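## Task

Get the beads out of the dispenser and into the red cup, then leave the red cup upright on the dispenser's tray, staying there with no help from the robot. A few loose beads on the tray or table are acceptable. Finish with the grippers released and the arms moved away.

## Robot and tools

Robot: two arms, left_arm and right_arm, each with six joints in this fixed order: waist, shoulder, elbow, wrist pitch, wrist yaw, wrist roll, plus a parallel gripper. Stated joint ranges (radians): waist -2.618 to 3.054, shoulder 0.000 to 3.142, elbow 0.000 to 3.142, wrist pitch -1.571 to 1.571, wrist yaw -1.571 to 1.571, wrist roll -2.094 to 2.094. True ends may differ by up to 0.036 rad. Friction can leave a joint up to about 0.031 rad off its command, and smaller commands may not move it at all.

Frame: one world frame for both arms. Origin on the table surface midway between the arms, +x out across the table, +z up, left_arm on the +y side. The arm names do not refer to sides of any image. Gripper poses are end_effector_position (metres) and end_effector_quat_wxyz; the position is the point between the finger pads, roughly 1 cm short of the tips, and may be less accurate far from the base. Fingers point along the gripper's +z and close along its y.

execute_actions(actions): actions is a list of up to 15 actions; an empty list just returns state and images. Each action is a table of up to 15 rows, one row per 1/30 s step; a short table repeats its final row until 15 steps (0.5 s) pass. A row holds 14 numbers in [-1, 1], always both arms: left_arm's six joint values then its grip, then right_arm's six joint values then its grip. Joint values are offsets, not poses: measured from the arm's angles at the start of that action (not from the previous row); for the first action in a call, from the angles in the most recent result. Scale: 1.0 equals 1.202 rad (waist), 1.258 (shoulder), 1.238 (elbow), 2.073 (wrist pitch), 2.022 (wrist yaw and wrist roll). The grip number is absolute: +1 fully open, -1 closed. Optionally append 12 stiffness factors from 0 to 1 (left's six joints, then right's six) that scale each joint's position gain and persist until changed. If any action would push a joint more than 0.036 rad beyond its stated range, that action is rejected for both arms; if the first action fails this, or any action is malformed, nothing in the call runs. A joint stopped at its real end produces the line "joint sent to its limit"; no such line does not prove more travel exists.

Per-step motion is capped: each joint's target stays within 0.202 (waist), 0.258 (shoulder), 0.238 (elbow), 0.573 (wrist pitch), 0.522 (wrist yaw, roll) rad of its measured angle, and all targets are scaled back if they would put the gripper over 70 mm from its measured spot. Large offsets therefore need several actions; an unfinished motion may not complete by itself, so command the remainder.

move(target, speed, blocking): target is one 14-number row as above; its joint offsets are taken from the "Joint positions" of the latest result that printed them, not from wherever the arm is when the move begins. Every joint follows a path that finishes together, so the gripper tends to curve; paths do not avoid obstacles or the other arm. speed (rad/s, 0.01 to 2, default 0.5) is the top speed of the joint with the longest travel; paths last 0.5 to 10 s and stop short if longer. Grip values apply at the start. blocking=false returns after 0.5 s while motion continues; then use wait or stop before any other motion command. The extra "move:" line reports the ending (done, off_target, moving, held, fault), limits=held or limits=none, and each arm's joint farthest from target. Faster moves and targets set deeper past contact hit and press harder.

wait(seconds): 0 to 10; lets time pass holding the last command, returning early if a running move ends. stop(): brakes a running move (needs some room; fingers keep going). zoom_image(camera, region): region [x0, y0, x1, y1] in pixels, at most 504 by 504, from cam_high, cam_low, cam_left_wrist or cam_right_wrist (each 672x504). show_instructions(): shows the reference images (here a dispenser manual). finished_scene(scene): ends the current scene, given its number, and reports success; irreversible, so only call it once the cup stands on the tray unsupported and the arms have let go and withdrawn.

Results: the state line with both poses; Joint positions (six angles in radians, then gripper opening in metres, 0.093 open to 0.000 closed); Joint velocities; Joint targets (what joints are currently driven toward); grip_measured (motor position on the -1..+1 scale; pads meet near -0.94, add about 0.0208 per mm of object width, per-gripper offset up to about 0.02). Fingers stop on contact while the motor keeps going, so grip_measured barely reveals a touch; keep sending the same closing value to keep holding. Pad force tops out around 50 to 62 N. Torques are raw drive outputs with offsets and noise. Step readings list joint angles per step, HELD marks throttled steps; "joint command not followed" means the clearance check altered targets. FAULT lines mean an arm stopped. MOTOR HOT appears at 75 °C; 90 °C halts that arm for 10 s; 100 °C makes it go limp and drop. Camera calibrations are given and may be slightly off.

Avoid: arm-to-arm contact, knocking anything off the table, dropping or slamming objects, hard pushes, and long holding under load. Occasional brief tugs on held items or pushes on loose ones can happen.

Each tool is called after ">>>" as name(argument=value, ...) on one line, values as JSON.

Reference images:

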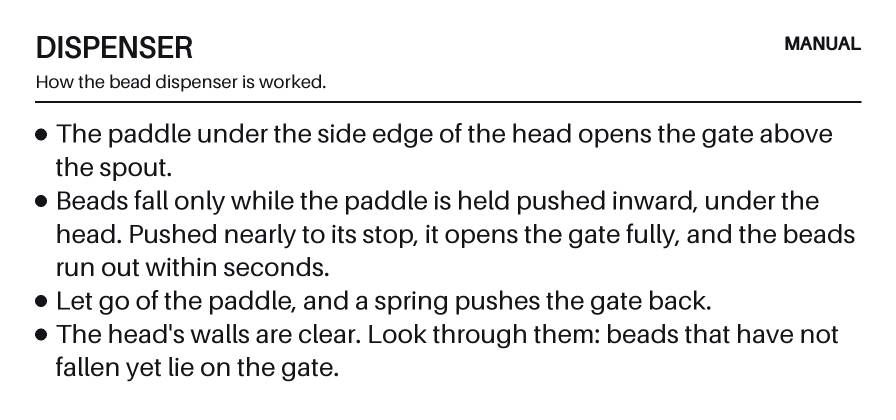

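## Session

>>> execute_actions(actions=[])

Scene clock: 0.00 s.
left_arm: end_effector_position=(+0.0751, +0.0657, +0.3747) grip_measured=+0.988 end_effector_quat_wxyz=(+0.028, -0.191, +0.687, -0.701) | right_arm: end_effector_position=(+0.4336, -0.3061, +0.3668) grip_measured=+0.993 end_effector_quat_wxyz=(+0.505, +0.070, +0.707, +0.489)
Joint names: [waist, shoulder, elbow, wrist pitch, wrist yaw, wrist roll]
Joint positions: left_arm=[-1.163  0.452  0.848 -0.413  0.26  -1.797  0.093] | right_arm=[-0.281  1.469  1.204  0.249 -0.819  0.855  0.093]
Joint velocities: left_arm=[-0.007  0.002 -0.007 -0.095 -0.007 -0.022  0.001] | right_arm=[-0.012 -0.017 -0.002 -0.007 -0.022 -0.037  0.   ]
Joint torques (N m, as the arm reports them, + toward a larger angle): no reading
Motor temperatures (°C, as the motors report them): left_arm=[20 23 23 22 20 23] | right_arm=[23 20 24 22 22 20]
Joint targets: left_arm=[-1.163 0.452 0.848 -0.413 0.260 -1.797] | right_arm=[-0.281 1.469 1.204 0.249 -0.819 0.855]
Joint stiffness scale: left_arm=[1. 1. 1. 1. 1. 1.] | right_arm=[1. 1. 1. 1. 1. 1.]

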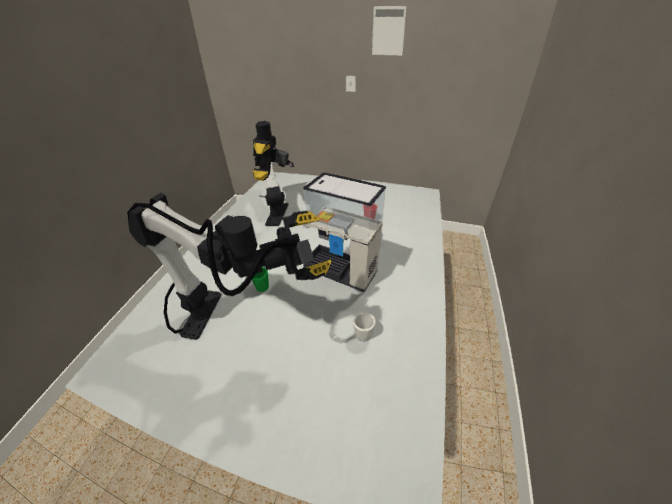

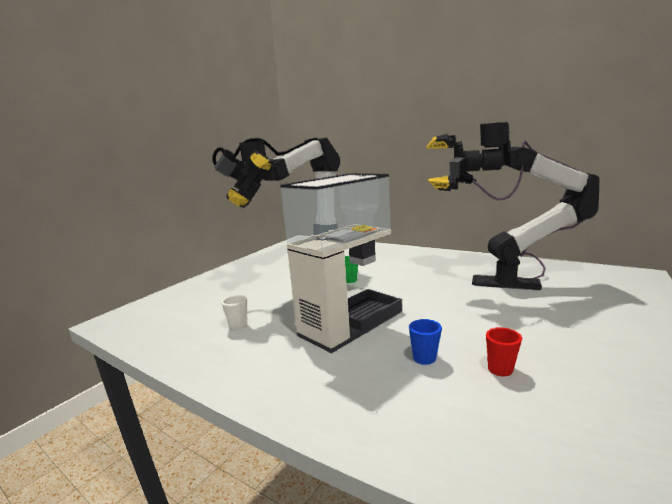

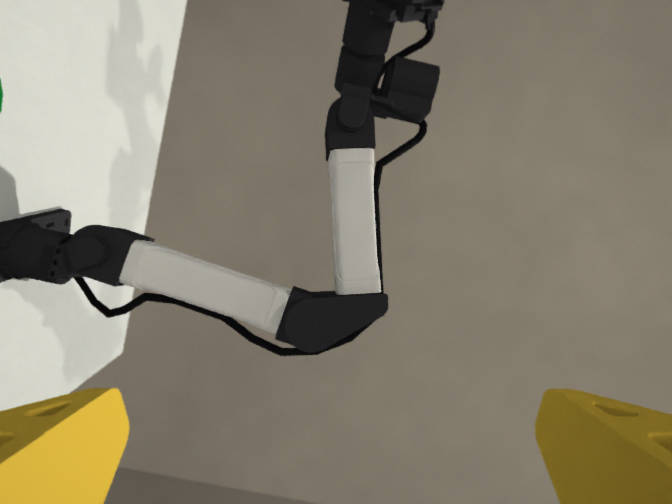

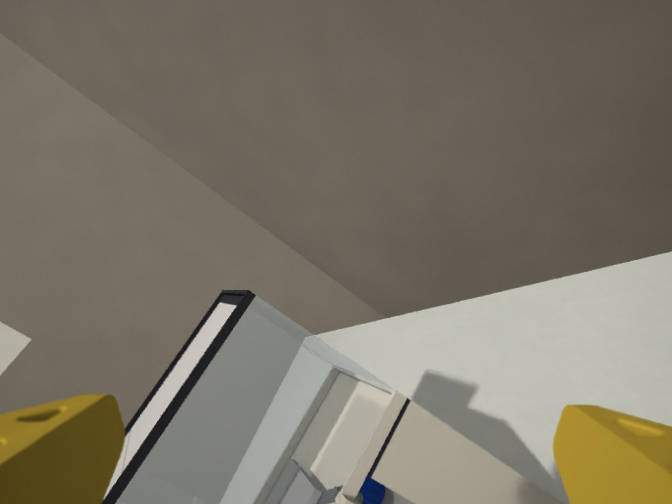

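>>> zoom_image(camera="cam_low", region=[200, 150, 560, 400])

>>> zoom_image(camera="cam_high", region=[200, 150, 450, 350])

Region (200, 150, 560, 400) of cam_low's 672x504 image, scaled by 1.400, with more detail than that image has; it fills the top 350 rows of this view, and the rest is white.

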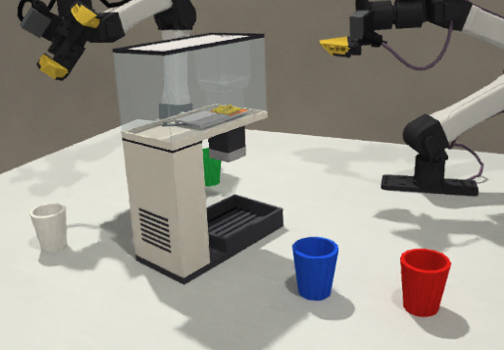

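Region (200, 150, 450, 350) of cam_high's 672x504 image, scaled by 2.016, with more detail than that image has; it fills the top 403 rows of this view, and the rest is white.

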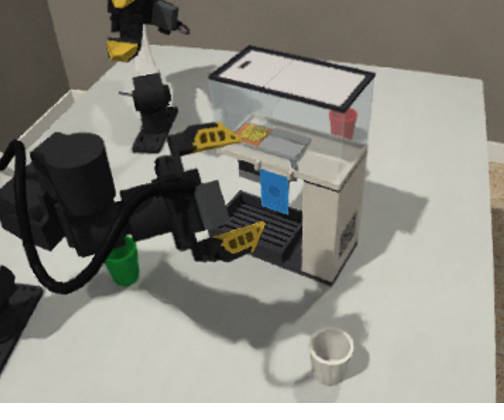

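>>> move(target=[0.98,0,0,0,-0.13,0.889,1, 0,0,0,0,0,0,1], speed=1.2)

Scene clock: 72.63 s.
left_arm: end_effector_position=(+0.2160, +0.3133, +0.3746) grip_measured=+0.989 end_effector_quat_wxyz=(+0.699, -0.061, +0.710, +0.055) | right_arm: end_effector_position=(+0.4336, -0.3061, +0.3668) grip_measured=+0.993 end_effector_quat_wxyz=(+0.505, +0.070, +0.707, +0.489)
Joint names: [waist, shoulder, elbow, wrist pitch, wrist yaw, wrist roll]
Joint positions: left_arm=[ 0.004  0.452  0.848 -0.413  0.003 -0.006  0.093] | right_arm=[-0.281  1.469  1.204  0.249 -0.819  0.855  0.093]
Joint velocities: left_arm=[-0.017 -0.017  0.002 -0.007 -0.007  0.007  0.   ] | right_arm=[-0.002 -0.007 -0.017  0.007 -0.037 -0.022  0.   ]
Joint torques (N m, as the arm reports them, + toward a larger angle): left_arm=[ 0.45  1.91  6.16  2.24 -0.09  0.26] | right_arm=[-0.64 -6.12  7.45  2.08 -0.04  0.02]
Motor temperatures (°C, as the motors report them): left_arm=[20 24 27 29 20 23] | right_arm=[23 26 31 30 22 20]
Joint targets: left_arm=[0.015 0.452 0.848 -0.413 -0.003 0.000] | right_arm=[-0.281 1.469 1.204 0.249 -0.819 0.855]
Joint stiffness scale: left_arm=[1. 1. 1. 1. 1. 1.] | right_arm=[1. 1. 1. 1. 1. 1.]
move: done; limits=none; left_arm: farthest joint: the waist, 0.011 radians from its target (1.178 radians at the start); right_arm: farthest joint: the waist, 0.000 radians from its target (0.000 radians at the start)
camera_calibration (this result's frames):
cam_left_wrist: T_world_to_cam=[[0.154723, -0.987849, 0.014637, 0.273823], [-0.429122, -0.0805417, -0.899649, 0.492745], [0.889896, 0.132915, -0.436369, 0.0139169], [0, 0, 0, 1]] pos_world=[0.156696, 0.308332, 0.445362]

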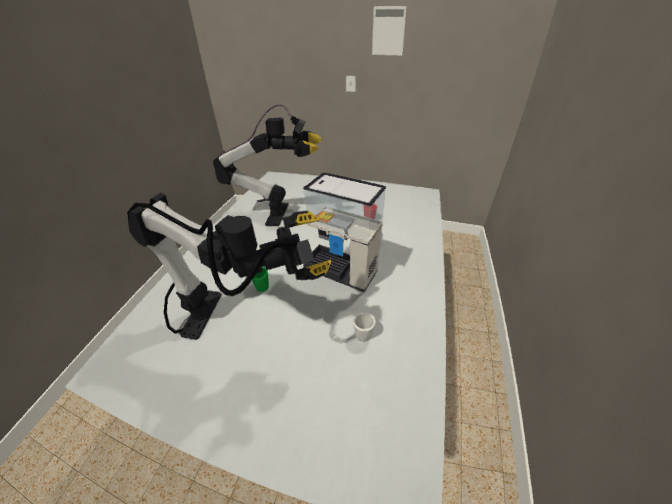

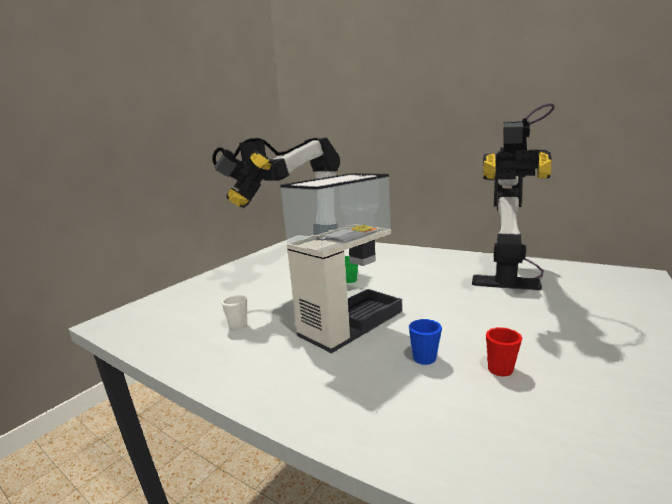

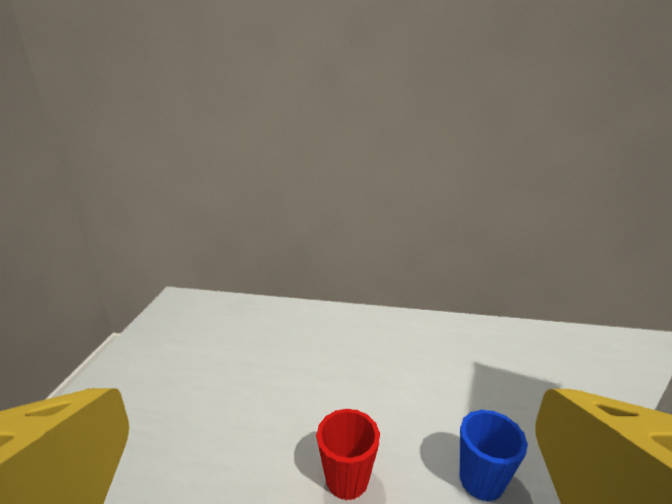

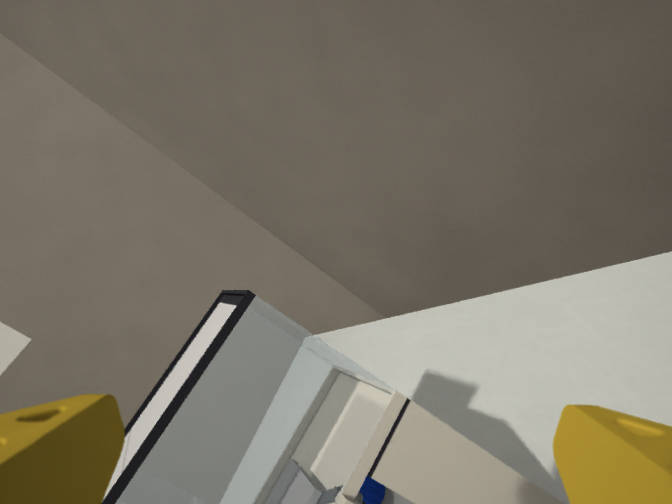

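>>> zoom_image(camera="cam_left_wrist", region=[250, 354, 550, 504])

>>> zoom_image(camera="cam_low", region=[400, 300, 560, 400])

Region (250, 354, 550, 504) of cam_left_wrist's 672x504 image, scaled by 1.680, with more detail than that image has.

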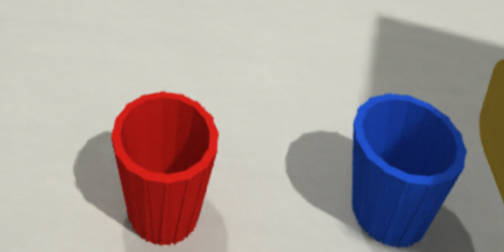

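Region (400, 300, 560, 400) of cam_low's 672x504 image, scaled by 3.150, with more detail than that image has; it fills the top 315 rows of this view, and the rest is white.

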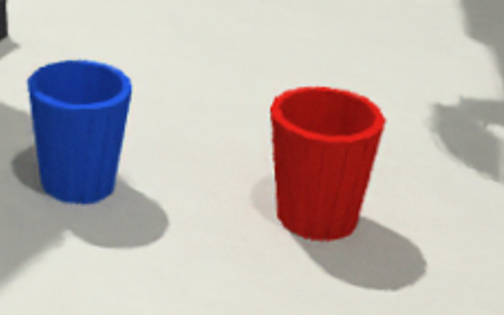

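>>> move(target=[-0.025,0.615,-0.443,0.452,0,0,1, 0,0,0,0,0,0,1], speed=1.0)

Scene clock: 163.07 s.
left_arm: end_effector_position=(+0.3366, +0.3270, +0.1109) grip_measured=+0.989 end_effector_quat_wxyz=(+0.552, -0.063, +0.831, +0.038) | right_arm: end_effector_position=(+0.4336, -0.3061, +0.3668) grip_measured=+0.993 end_effector_quat_wxyz=(+0.505, +0.070, +0.707, +0.489)
Joint names: [waist, shoulder, elbow, wrist pitch, wrist yaw, wrist roll]
Joint positions: left_arm=[-0.015  1.211  0.307  0.506  0.003 -0.006  0.093] | right_arm=[-0.281  1.469  1.204  0.249 -0.819  0.855  0.093]
Joint velocities: left_arm=[ 0.007 -0.012  0.017  0.022  0.081  0.051 -0.002] | right_arm=[ 0.017  0.007 -0.007 -0.051 -0.007  0.022  0.001]
Joint torques (N m, as the arm reports them, + toward a larger angle): left_arm=[-1.06 -1.52  5.97  2.39 -0.06  0.12] | right_arm=[-0.62 -6.11  7.45  2.08 -0.04  0.03]
Motor temperatures (°C, as the motors report them): left_arm=[20 24 28 32 20 23] | right_arm=[23 27 34 34 22 20]
Joint targets: left_arm=[-0.026 1.225 0.299 0.524 0.003 -0.006] | right_arm=[-0.281 1.469 1.204 0.249 -0.819 0.855]
Joint stiffness scale: left_arm=[1. 1. 1. 1. 1. 1.] | right_arm=[1. 1. 1. 1. 1. 1.]
move: done; limits=none; left_arm: farthest joint: the wrist pitch, 0.018 radians from its target (0.937 radians at the start); right_arm: farthest joint: the waist, 0.000 radians from its target (0.000 radians at the start)
camera_calibration (this result's frames):
cam_left_wrist: T_world_to_cam=[[0.142339, -0.98966, 0.0176581, 0.277025], [-0.731572, -0.117203, -0.671614, 0.396923], [0.66674, 0.0826789, -0.74069, -0.0850721], [0, 0, 0, 1]] pos_world=[0.307667, 0.327714, 0.198675]

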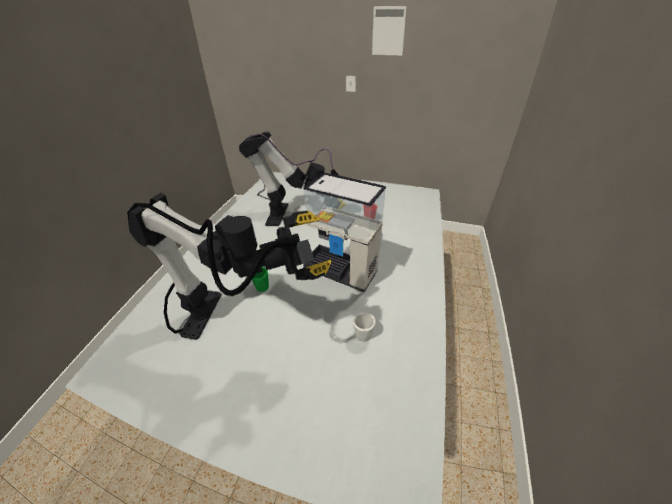

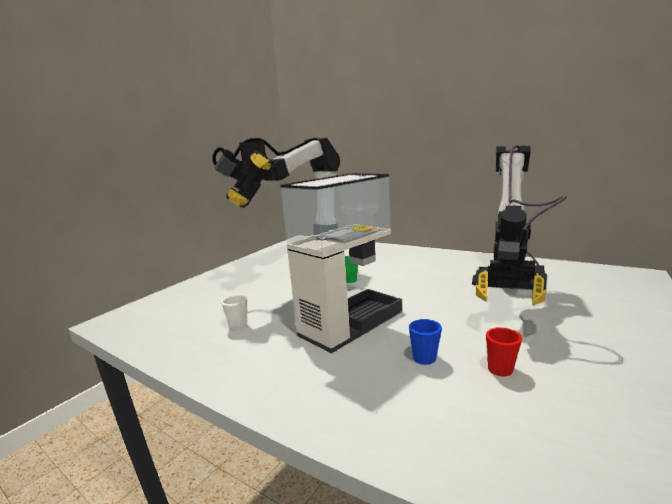

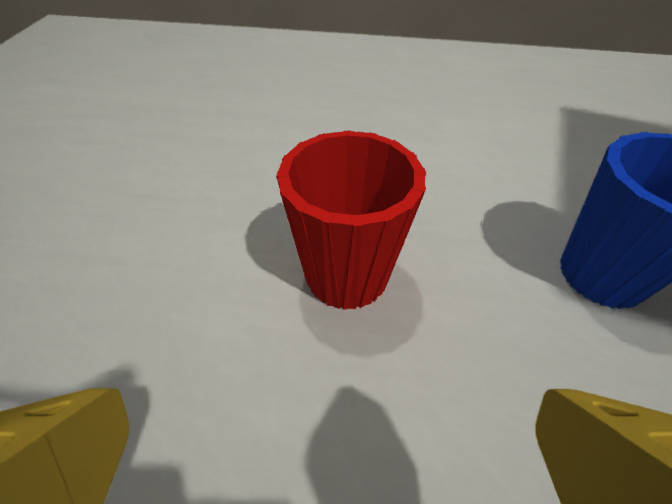

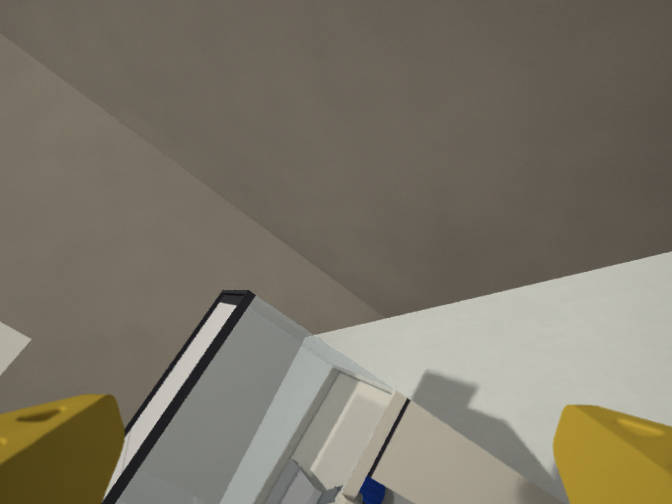

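>>> move(target=[-0.02,0.567,0.291,0.169,0,0,1, 0,0,0,0,0,0,1], speed=0.5)

Scene clock: 181.83 s.
left_arm: end_effector_position=(+0.4457, +0.3375, +0.0449) grip_measured=+0.989 end_effector_quat_wxyz=(+0.538, -0.059, +0.840, +0.034) | right_arm: end_effector_position=(+0.4336, -0.3061, +0.3668) grip_measured=+0.993 end_effector_quat_wxyz=(+0.505, +0.070, +0.707, +0.489)
Joint names: [waist, shoulder, elbow, wrist pitch, wrist yaw, wrist roll]
Joint positions: left_arm=[-0.028  1.911  0.643  0.837  0.003 -0.006  0.093] | right_arm=[-0.281  1.469  1.204  0.249 -0.819  0.855  0.093]
Joint velocities: left_arm=[ 0.002 -0.012 -0.007  0.037 -0.051  0.037  0.   ] | right_arm=[-0.007 -0.012  0.002  0.051 -0.051  0.007  0.001]
Joint torques (N m, as the arm reports them, + toward a larger angle): left_arm=[-1.1  -5.7   6.41  2.36 -0.03  0.13] | right_arm=[-0.64 -6.13  7.46  2.08 -0.04  0.02]
Motor temperatures (°C, as the motors report them): left_arm=[20 24 28 33 20 23] | right_arm=[23 27 35 34 22 20]
Joint targets: left_arm=[-0.039 1.925 0.667 0.856 0.003 -0.006] | right_arm=[-0.281 1.469 1.204 0.249 -0.819 0.855]
Joint stiffness scale: left_arm=[1. 1. 1. 1. 1. 1.] | right_arm=[1. 1. 1. 1. 1. 1.]
move: off_target (left_arm); limits=none; left_arm: farthest joint: the elbow, 0.025 radians from its target (0.361 radians at the start); right_arm: farthest joint: the waist, 0.000 radians from its target (0.000 radians at the start)
camera_calibration (this result's frames):
cam_left_wrist: T_world_to_cam=[[0.13044, -0.991296, 0.0178334, 0.27889], [-0.754176, -0.110882, -0.647243, 0.440502], [0.643587, 0.0709768, -0.762075, -0.192324], [0, 0, 0, 1]] pos_world=[0.419614, 0.338957, 0.133573]

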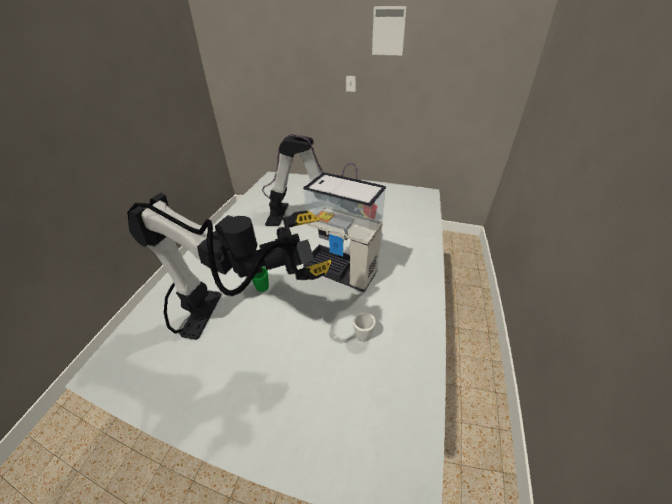

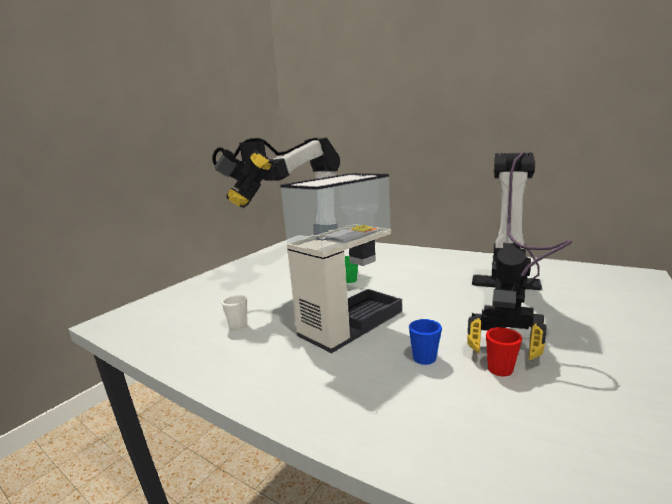

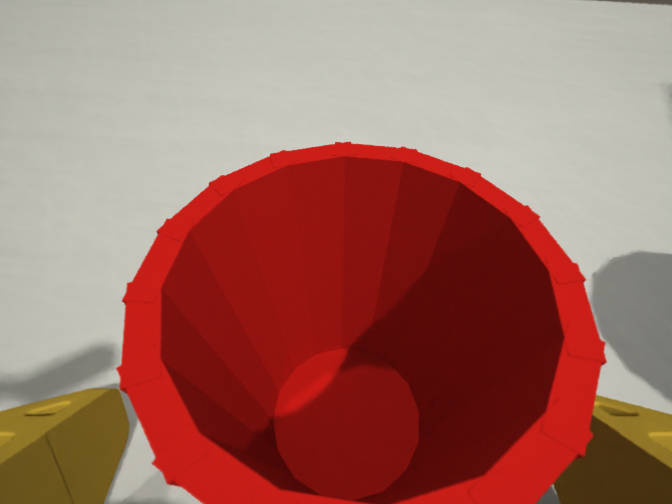

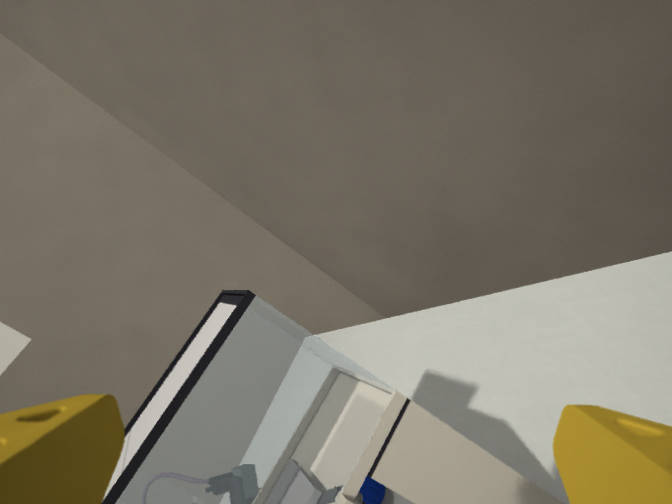

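>>> move(target=[-0.02,0.048,0.082,-0.023,0,0,1, 0,0,0,0,0,0,1], speed=0.3)

Scene clock: 193.20 s.
left_arm: end_effector_position=(+0.4643, +0.3333, +0.0443) grip_measured=+0.989 end_effector_quat_wxyz=(+0.536, -0.053, +0.842, +0.030) | right_arm: end_effector_position=(+0.4336, -0.3061, +0.3668) grip_measured=+0.993 end_effector_quat_wxyz=(+0.505, +0.070, +0.707, +0.489)
Joint names: [waist, shoulder, elbow, wrist pitch, wrist yaw, wrist roll]
Joint positions: left_arm=[-0.042  1.955  0.723  0.794  0.003 -0.006  0.093] | right_arm=[-0.281  1.469  1.204  0.249 -0.819  0.855  0.093]
Joint velocities: left_arm=[ 0.007  0.017  0.012  0.051  0.022 -0.022  0.001] | right_arm=[-0.007 -0.022 -0.012 -0.007  0.095  0.007  0.001]
Joint torques (N m, as the arm reports them, + toward a larger angle): left_arm=[-0.92 -6.02  6.44  2.12 -0.01  0.13] | right_arm=[-0.63 -6.12  7.46  2.08 -0.04  0.02]
Motor temperatures (°C, as the motors report them): left_arm=[20 25 28 34 20 23] | right_arm=[23 27 35 34 22 20]
Joint targets: left_arm=[-0.052 1.972 0.744 0.790 0.003 -0.006] | right_arm=[-0.281 1.469 1.204 0.249 -0.819 0.855]
Joint stiffness scale: left_arm=[1. 1. 1. 1. 1. 1.] | right_arm=[1. 1. 1. 1. 1. 1.]
move: off_target (left_arm); limits=none; left_arm: farthest joint: the elbow, 0.022 radians from its target (0.102 radians at the start); right_arm: farthest joint: the waist, 0.000 radians from its target (0.000 radians at the start)
camera_calibration (this result's frames):
cam_left_wrist: T_world_to_cam=[[0.11655, -0.993024, 0.0178662, 0.279292], [-0.759817, -0.100735, -0.642286, 0.452688], [0.639605, 0.0612837, -0.766257, -0.199166], [0, 0, 0, 1]] pos_world=[0.438796, 0.335151, 0.133153]

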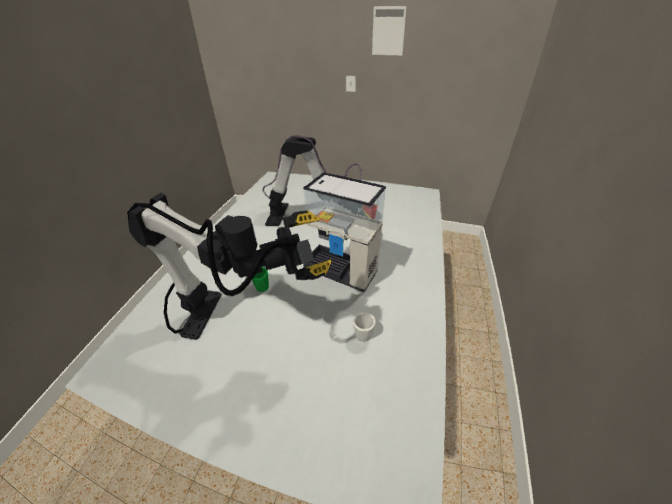

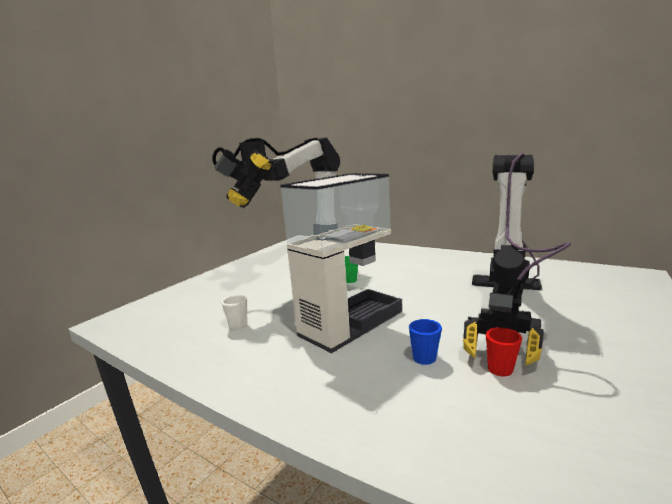

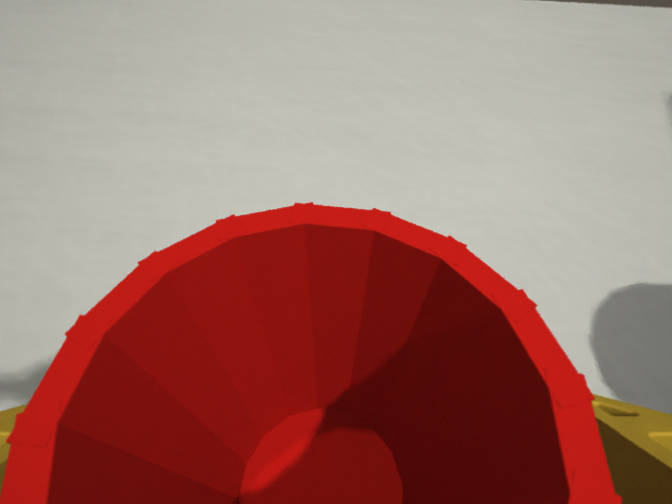

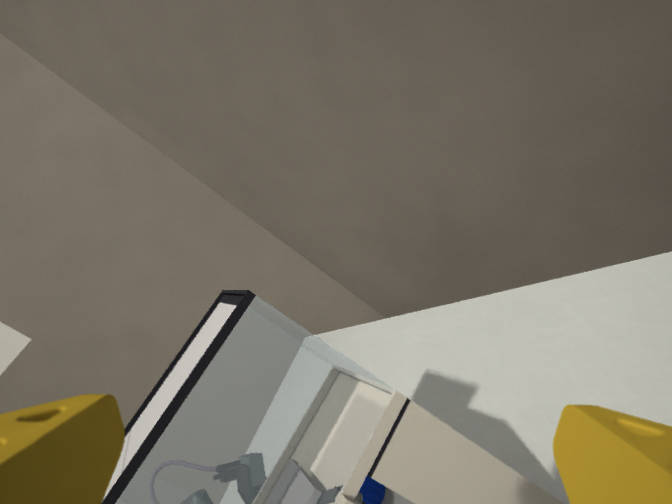

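>>> execute_actions(actions=[[[0,0,0,0,0,0,0.05, 0,0,0,0,0,0,1]],[[0,0,0,0,0,0,0.05, 0,0,0,0,0,0,1]],[[0,0,0,0,0,0,0.05, 0,0,0,0,0,0,1]]])

Scene clock: 199.03 s.
left_arm: end_effector_position=(+0.4643, +0.3335, +0.0443) grip_measured=+0.098 end_effector_quat_wxyz=(+0.536, -0.053, +0.842, +0.030) | right_arm: end_effector_position=(+0.4336, -0.3061, +0.3668) grip_measured=+0.993 end_effector_quat_wxyz=(+0.505, +0.070, +0.707, +0.489)
Joint names: [waist, shoulder, elbow, wrist pitch, wrist yaw, wrist roll]
Joint positions: left_arm=[-0.042  1.955  0.723  0.794  0.002 -0.006  0.05 ] | right_arm=[-0.281  1.469  1.204  0.249 -0.819  0.855  0.093]
Joint velocities: left_arm=[ 0.012  0.022 -0.002  0.022 -0.022 -0.007 -0.001] | right_arm=[-0.017 -0.022 -0.002 -0.022  0.007  0.007 -0.   ]
Joint torques (N m, as the arm reports them, + toward a larger angle): left_arm=[-0.29 -7.07  5.06  2.15  0.01  0.11] | right_arm=[-0.61 -6.12  7.46  2.08 -0.04  0.02]
Motor temperatures (°C, as the motors report them): left_arm=[20 26 28 34 20 23] | right_arm=[23 27 35 35 22 20]
Joint targets: left_arm=[-0.042 1.955 0.723 0.794 0.002 -0.006] | right_arm=[-0.281 1.469 1.204 0.249 -0.819 0.855]
Joint stiffness scale: left_arm=[1. 1. 1. 1. 1. 1.] | right_arm=[1. 1. 1. 1. 1. 1.]
Step readings (joint positions; steps 1 to 15: 1st action; 16 to 30: 2nd action; 31 to 45: 3rd action):
0: left_arm=[-0.042 1.955 0.723 0.794 0.003 -0.006] | right_arm=[-0.281 1.469 1.204 0.249 -0.819 0.855]
1: left_arm=[-0.042 1.955 0.723 0.794 0.003 -0.006] | right_arm=[-0.281 1.469 1.204 0.249 -0.819 0.855]
2: left_arm=[-0.042 1.955 0.723 0.794 0.003 -0.006] | right_arm=[-0.281 1.469 1.204 0.249 -0.819 0.855]
4: left_arm=[-0.042 1.955 0.723 0.794 0.002 -0.006] | right_arm=[-0.281 1.469 1.204 0.249 -0.819 0.855]
8: left_arm=[-0.042 1.955 0.723 0.794 0.002 -0.006] | right_arm=[-0.281 1.469 1.204 0.249 -0.819 0.855]
15: left_arm=[-0.042 1.955 0.723 0.794 0.002 -0.006] | right_arm=[-0.281 1.469 1.204 0.249 -0.819 0.855]
16: left_arm=[-0.042 1.955 0.723 0.794 0.002 -0.006] | right_arm=[-0.281 1.469 1.204 0.249 -0.819 0.855]
17: left_arm=[-0.042 1.955 0.723 0.794 0.002 -0.006] | right_arm=[-0.281 1.469 1.204 0.249 -0.819 0.855]
19: left_arm=[-0.042 1.955 0.723 0.794 0.002 -0.006] | right_arm=[-0.281 1.469 1.204 0.249 -0.819 0.855]
23: left_arm=[-0.042 1.955 0.723 0.794 0.002 -0.006] | right_arm=[-0.281 1.469 1.204 0.249 -0.819 0.855]
30: left_arm=[-0.042 1.955 0.723 0.794 0.002 -0.006] | right_arm=[-0.281 1.469 1.204 0.249 -0.819 0.855]
31: left_arm=[-0.042 1.955 0.723 0.794 0.002 -0.006] | right_arm=[-0.281 1.469 1.204 0.249 -0.819 0.855]
32: left_arm=[-0.042 1.955 0.723 0.794 0.002 -0.006] | right_arm=[-0.281 1.469 1.204 0.249 -0.819 0.855]
34: left_arm=[-0.042 1.955 0.723 0.794 0.002 -0.006] | right_arm=[-0.281 1.469 1.204 0.249 -0.819 0.855]
38: left_arm=[-0.042 1.955 0.723 0.794 0.002 -0.006] | right_arm=[-0.281 1.469 1.204 0.249 -0.819 0.855]
45: Joint positions above
camera_calibration (this result's frames):
cam_left_wrist: T_world_to_cam=[[0.117581, -0.992911, 0.0173808, 0.27899], [-0.75975, -0.101213, -0.64229, 0.452819], [0.639496, 0.0623158, -0.766265, -0.199456], [0, 0, 0, 1]] pos_world=[0.438776, 0.335273, 0.133155]

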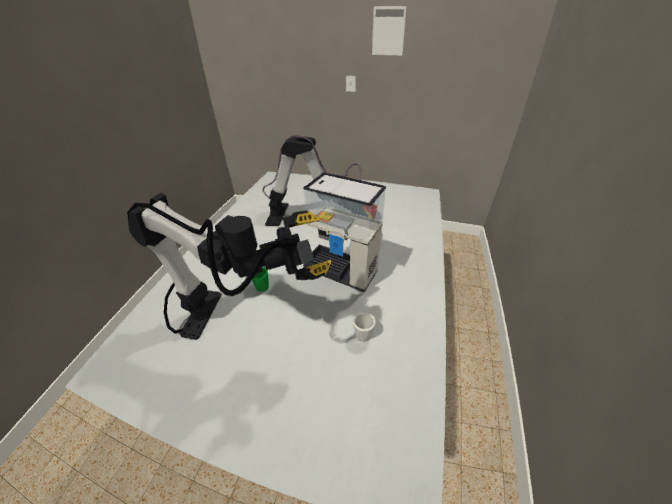

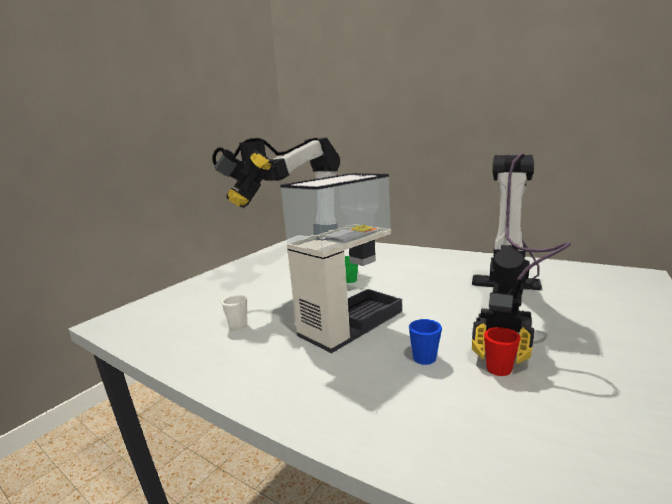

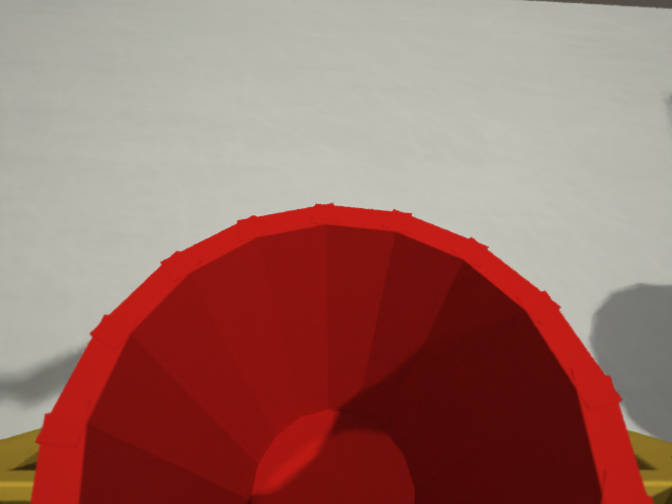

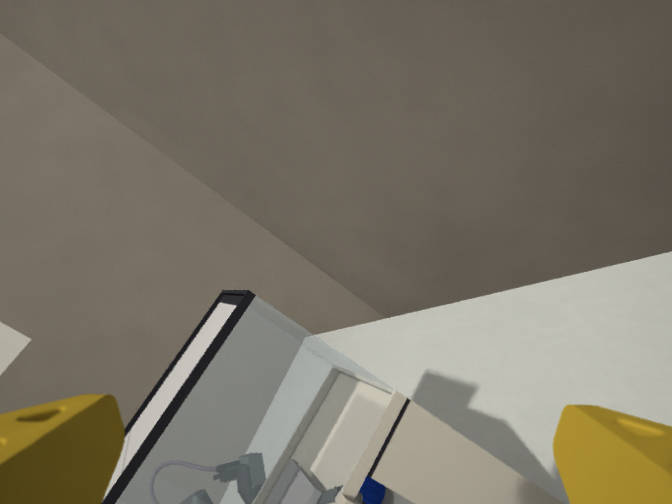

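>>> move(target=[0,-0.63,-0.336,-0.165,0,0,0.0, 0,0,0,0,0,0,1], speed=0.7)

>>> move(target=[-0.66,0,0,0,0,0,0.0, 0,0,0,0,0,0,1], speed=0.7)

Scene clock: 228.07 s.
left_arm: end_effector_position=(+0.3312, +0.3172, +0.1018) grip_measured=+0.098 end_effector_quat_wxyz=(+0.528, -0.054, +0.847, +0.030) | right_arm: end_effector_position=(+0.4336, -0.3061, +0.3668) grip_measured=+0.993 end_effector_quat_wxyz=(+0.505, +0.070, +0.707, +0.489)
Joint names: [waist, shoulder, elbow, wrist pitch, wrist yaw, wrist roll]
Joint positions: left_arm=[-0.042  1.19   0.313  0.421  0.002 -0.006  0.05 ] | right_arm=[-0.281  1.469  1.204  0.249 -0.819  0.855  0.093]
Joint velocities: left_arm=[-0.002 -0.007 -0.012 -0.066 -0.051  0.022 -0.001] | right_arm=[ 0.007 -0.022 -0.002  0.051  0.007 -0.007 -0.001]
Joint torques (N m, as the arm reports them, + toward a larger angle): left_arm=[-0.39 -4.42  5.94  2.45 -0.02  0.16] | right_arm=[-0.64 -6.12  7.47  2.08 -0.05  0.02]
Motor temperatures (°C, as the motors report them): left_arm=[20 29 28 34 20 23] | right_arm=[23 28 36 35 22 20]
Joint targets: left_arm=[-0.042 1.162 0.307 0.452 0.002 -0.006] | right_arm=[-0.281 1.469 1.204 0.249 -0.819 0.855]
Joint stiffness scale: left_arm=[1. 1. 1. 1. 1. 1.] | right_arm=[1. 1. 1. 1. 1. 1.]
move: off_target (left_arm); limits=none; left_arm: farthest joint: the wrist pitch, 0.031 radians from its target (0.342 radians at the start); right_arm: farthest joint: the waist, 0.000 radians from its target (0.000 radians at the start)
camera_calibration (this result's frames):
cam_left_wrist: T_world_to_cam=[[0.117897, -0.992872, 0.0174505, 0.277334], [-0.771295, -0.102627, -0.628149, 0.389768], [0.625463, 0.0605975, -0.777897, -0.0628564], [0, 0, 0, 1]] pos_world=[0.307244, 0.319167, 0.191097]

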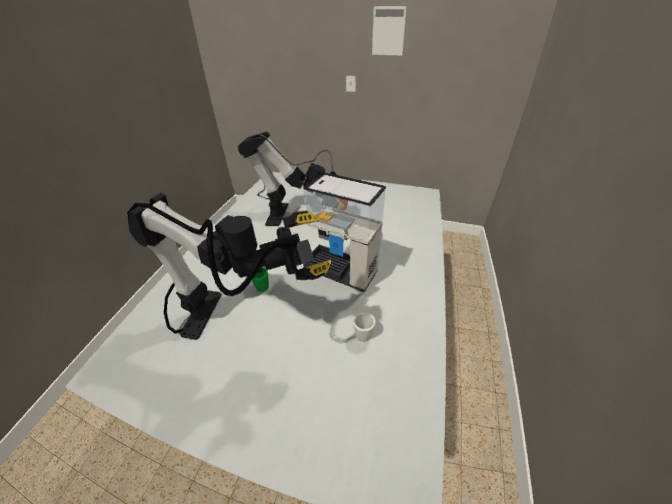

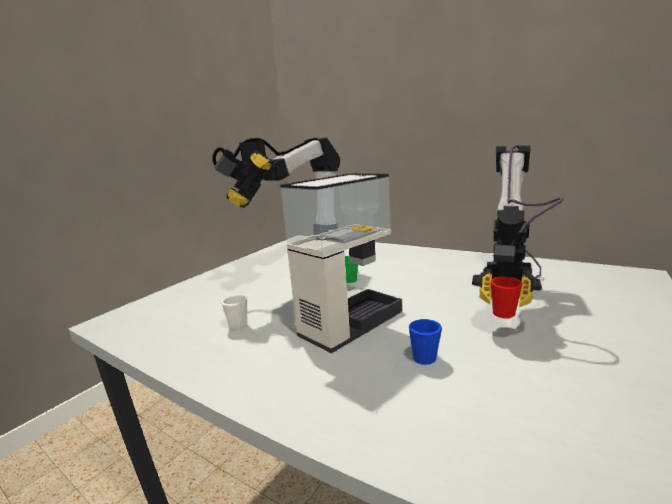

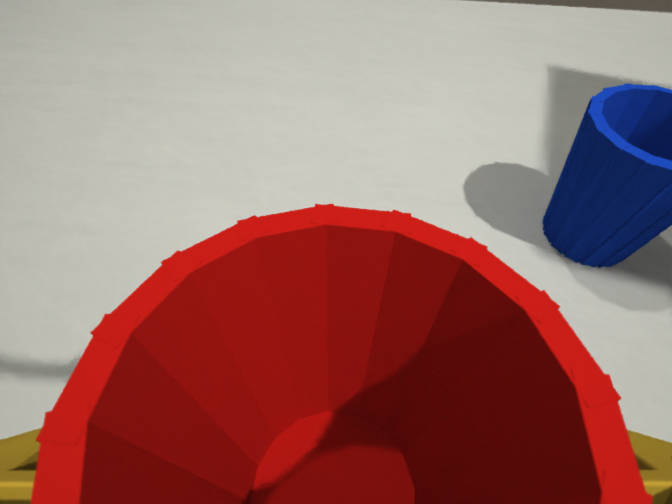

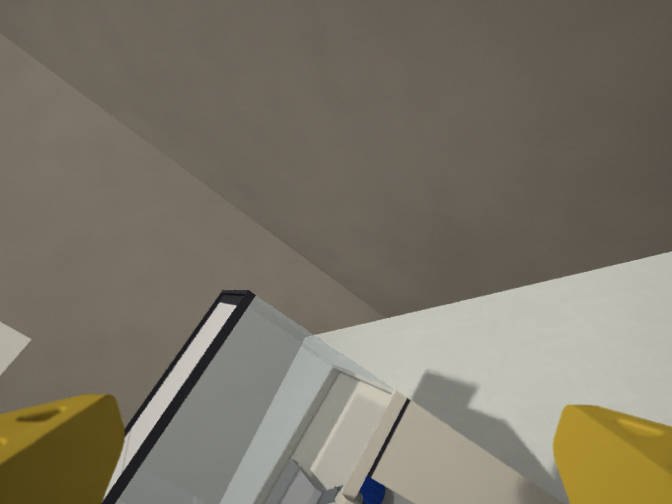

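Scene clock: 229.63 s.
left_arm: end_effector_position=(+0.2580, +0.0666, +0.0952) grip_measured=+0.098 end_effector_quat_wxyz=(+0.486, +0.278, +0.810, -0.172) | right_arm: end_effector_position=(+0.4336, -0.3061, +0.3668) grip_measured=+0.993 end_effector_quat_wxyz=(+0.505, +0.070, +0.707, +0.489)
Joint names: [waist, shoulder, elbow, wrist pitch, wrist yaw, wrist roll]
Joint positions: left_arm=[-0.826  1.19   0.313  0.39   0.006 -0.006  0.05 ] | right_arm=[-0.281  1.469  1.204  0.249 -0.819  0.855  0.093]
Joint velocities: left_arm=[ 0.012 -0.002  0.002  0.007  0.007  0.022  0.001] | right_arm=[-0.007  0.007 -0.002  0.051  0.022  0.022  0.   ]
Joint torques (N m, as the arm reports them, + toward a larger angle): left_arm=[-0.91 -2.44  6.41  2.41 -0.04  0.14] | right_arm=[-0.62 -6.13  7.46  2.08 -0.04  0.03]
Motor temperatures (°C, as the motors report them): left_arm=[20 28 28 34 20 23] | right_arm=[23 28 36 35 22 20]
Joint targets: left_arm=[-0.835 1.190 0.313 0.421 0.002 -0.006] | right_arm=[-0.281 1.469 1.204 0.249 -0.819 0.855]
Joint stiffness scale: left_arm=[1. 1. 1. 1. 1. 1.] | right_arm=[1. 1. 1. 1. 1. 1.]
move: off_target (left_arm); limits=none; left_arm: farthest joint: the wrist pitch, 0.031 radians from its target (0.000 radians at the start); right_arm: farthest joint: the waist, 0.000 radians from its target (0.000 radians at the start)
camera_calibration (this result's frames):
cam_left_wrist: T_world_to_cam=[[-0.620055, -0.78432, 0.0193382, 0.213655], [-0.632325, 0.484999, -0.604103, 0.226185], [0.464431, -0.386805, -0.796672, 0.0661088], [0, 0, 0, 1]] pos_world=[0.244798, 0.0834453, 0.185174]

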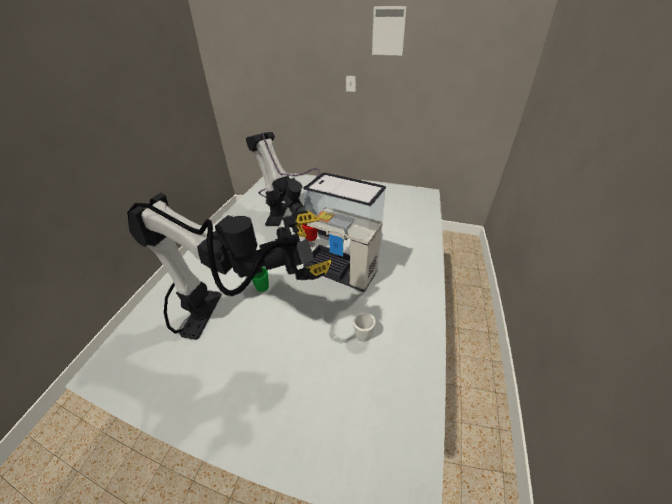

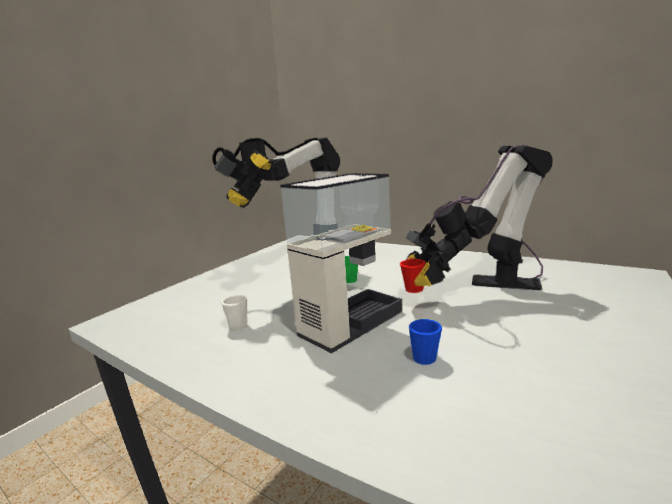

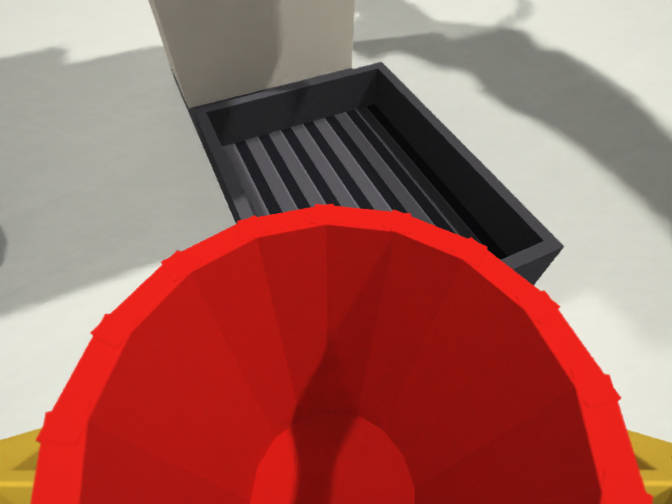

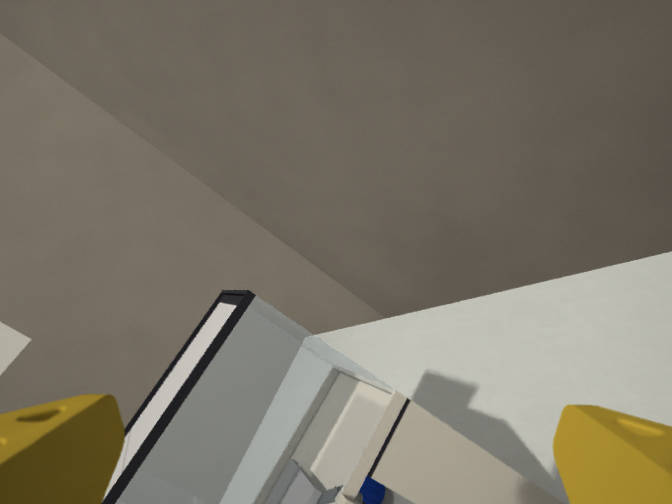

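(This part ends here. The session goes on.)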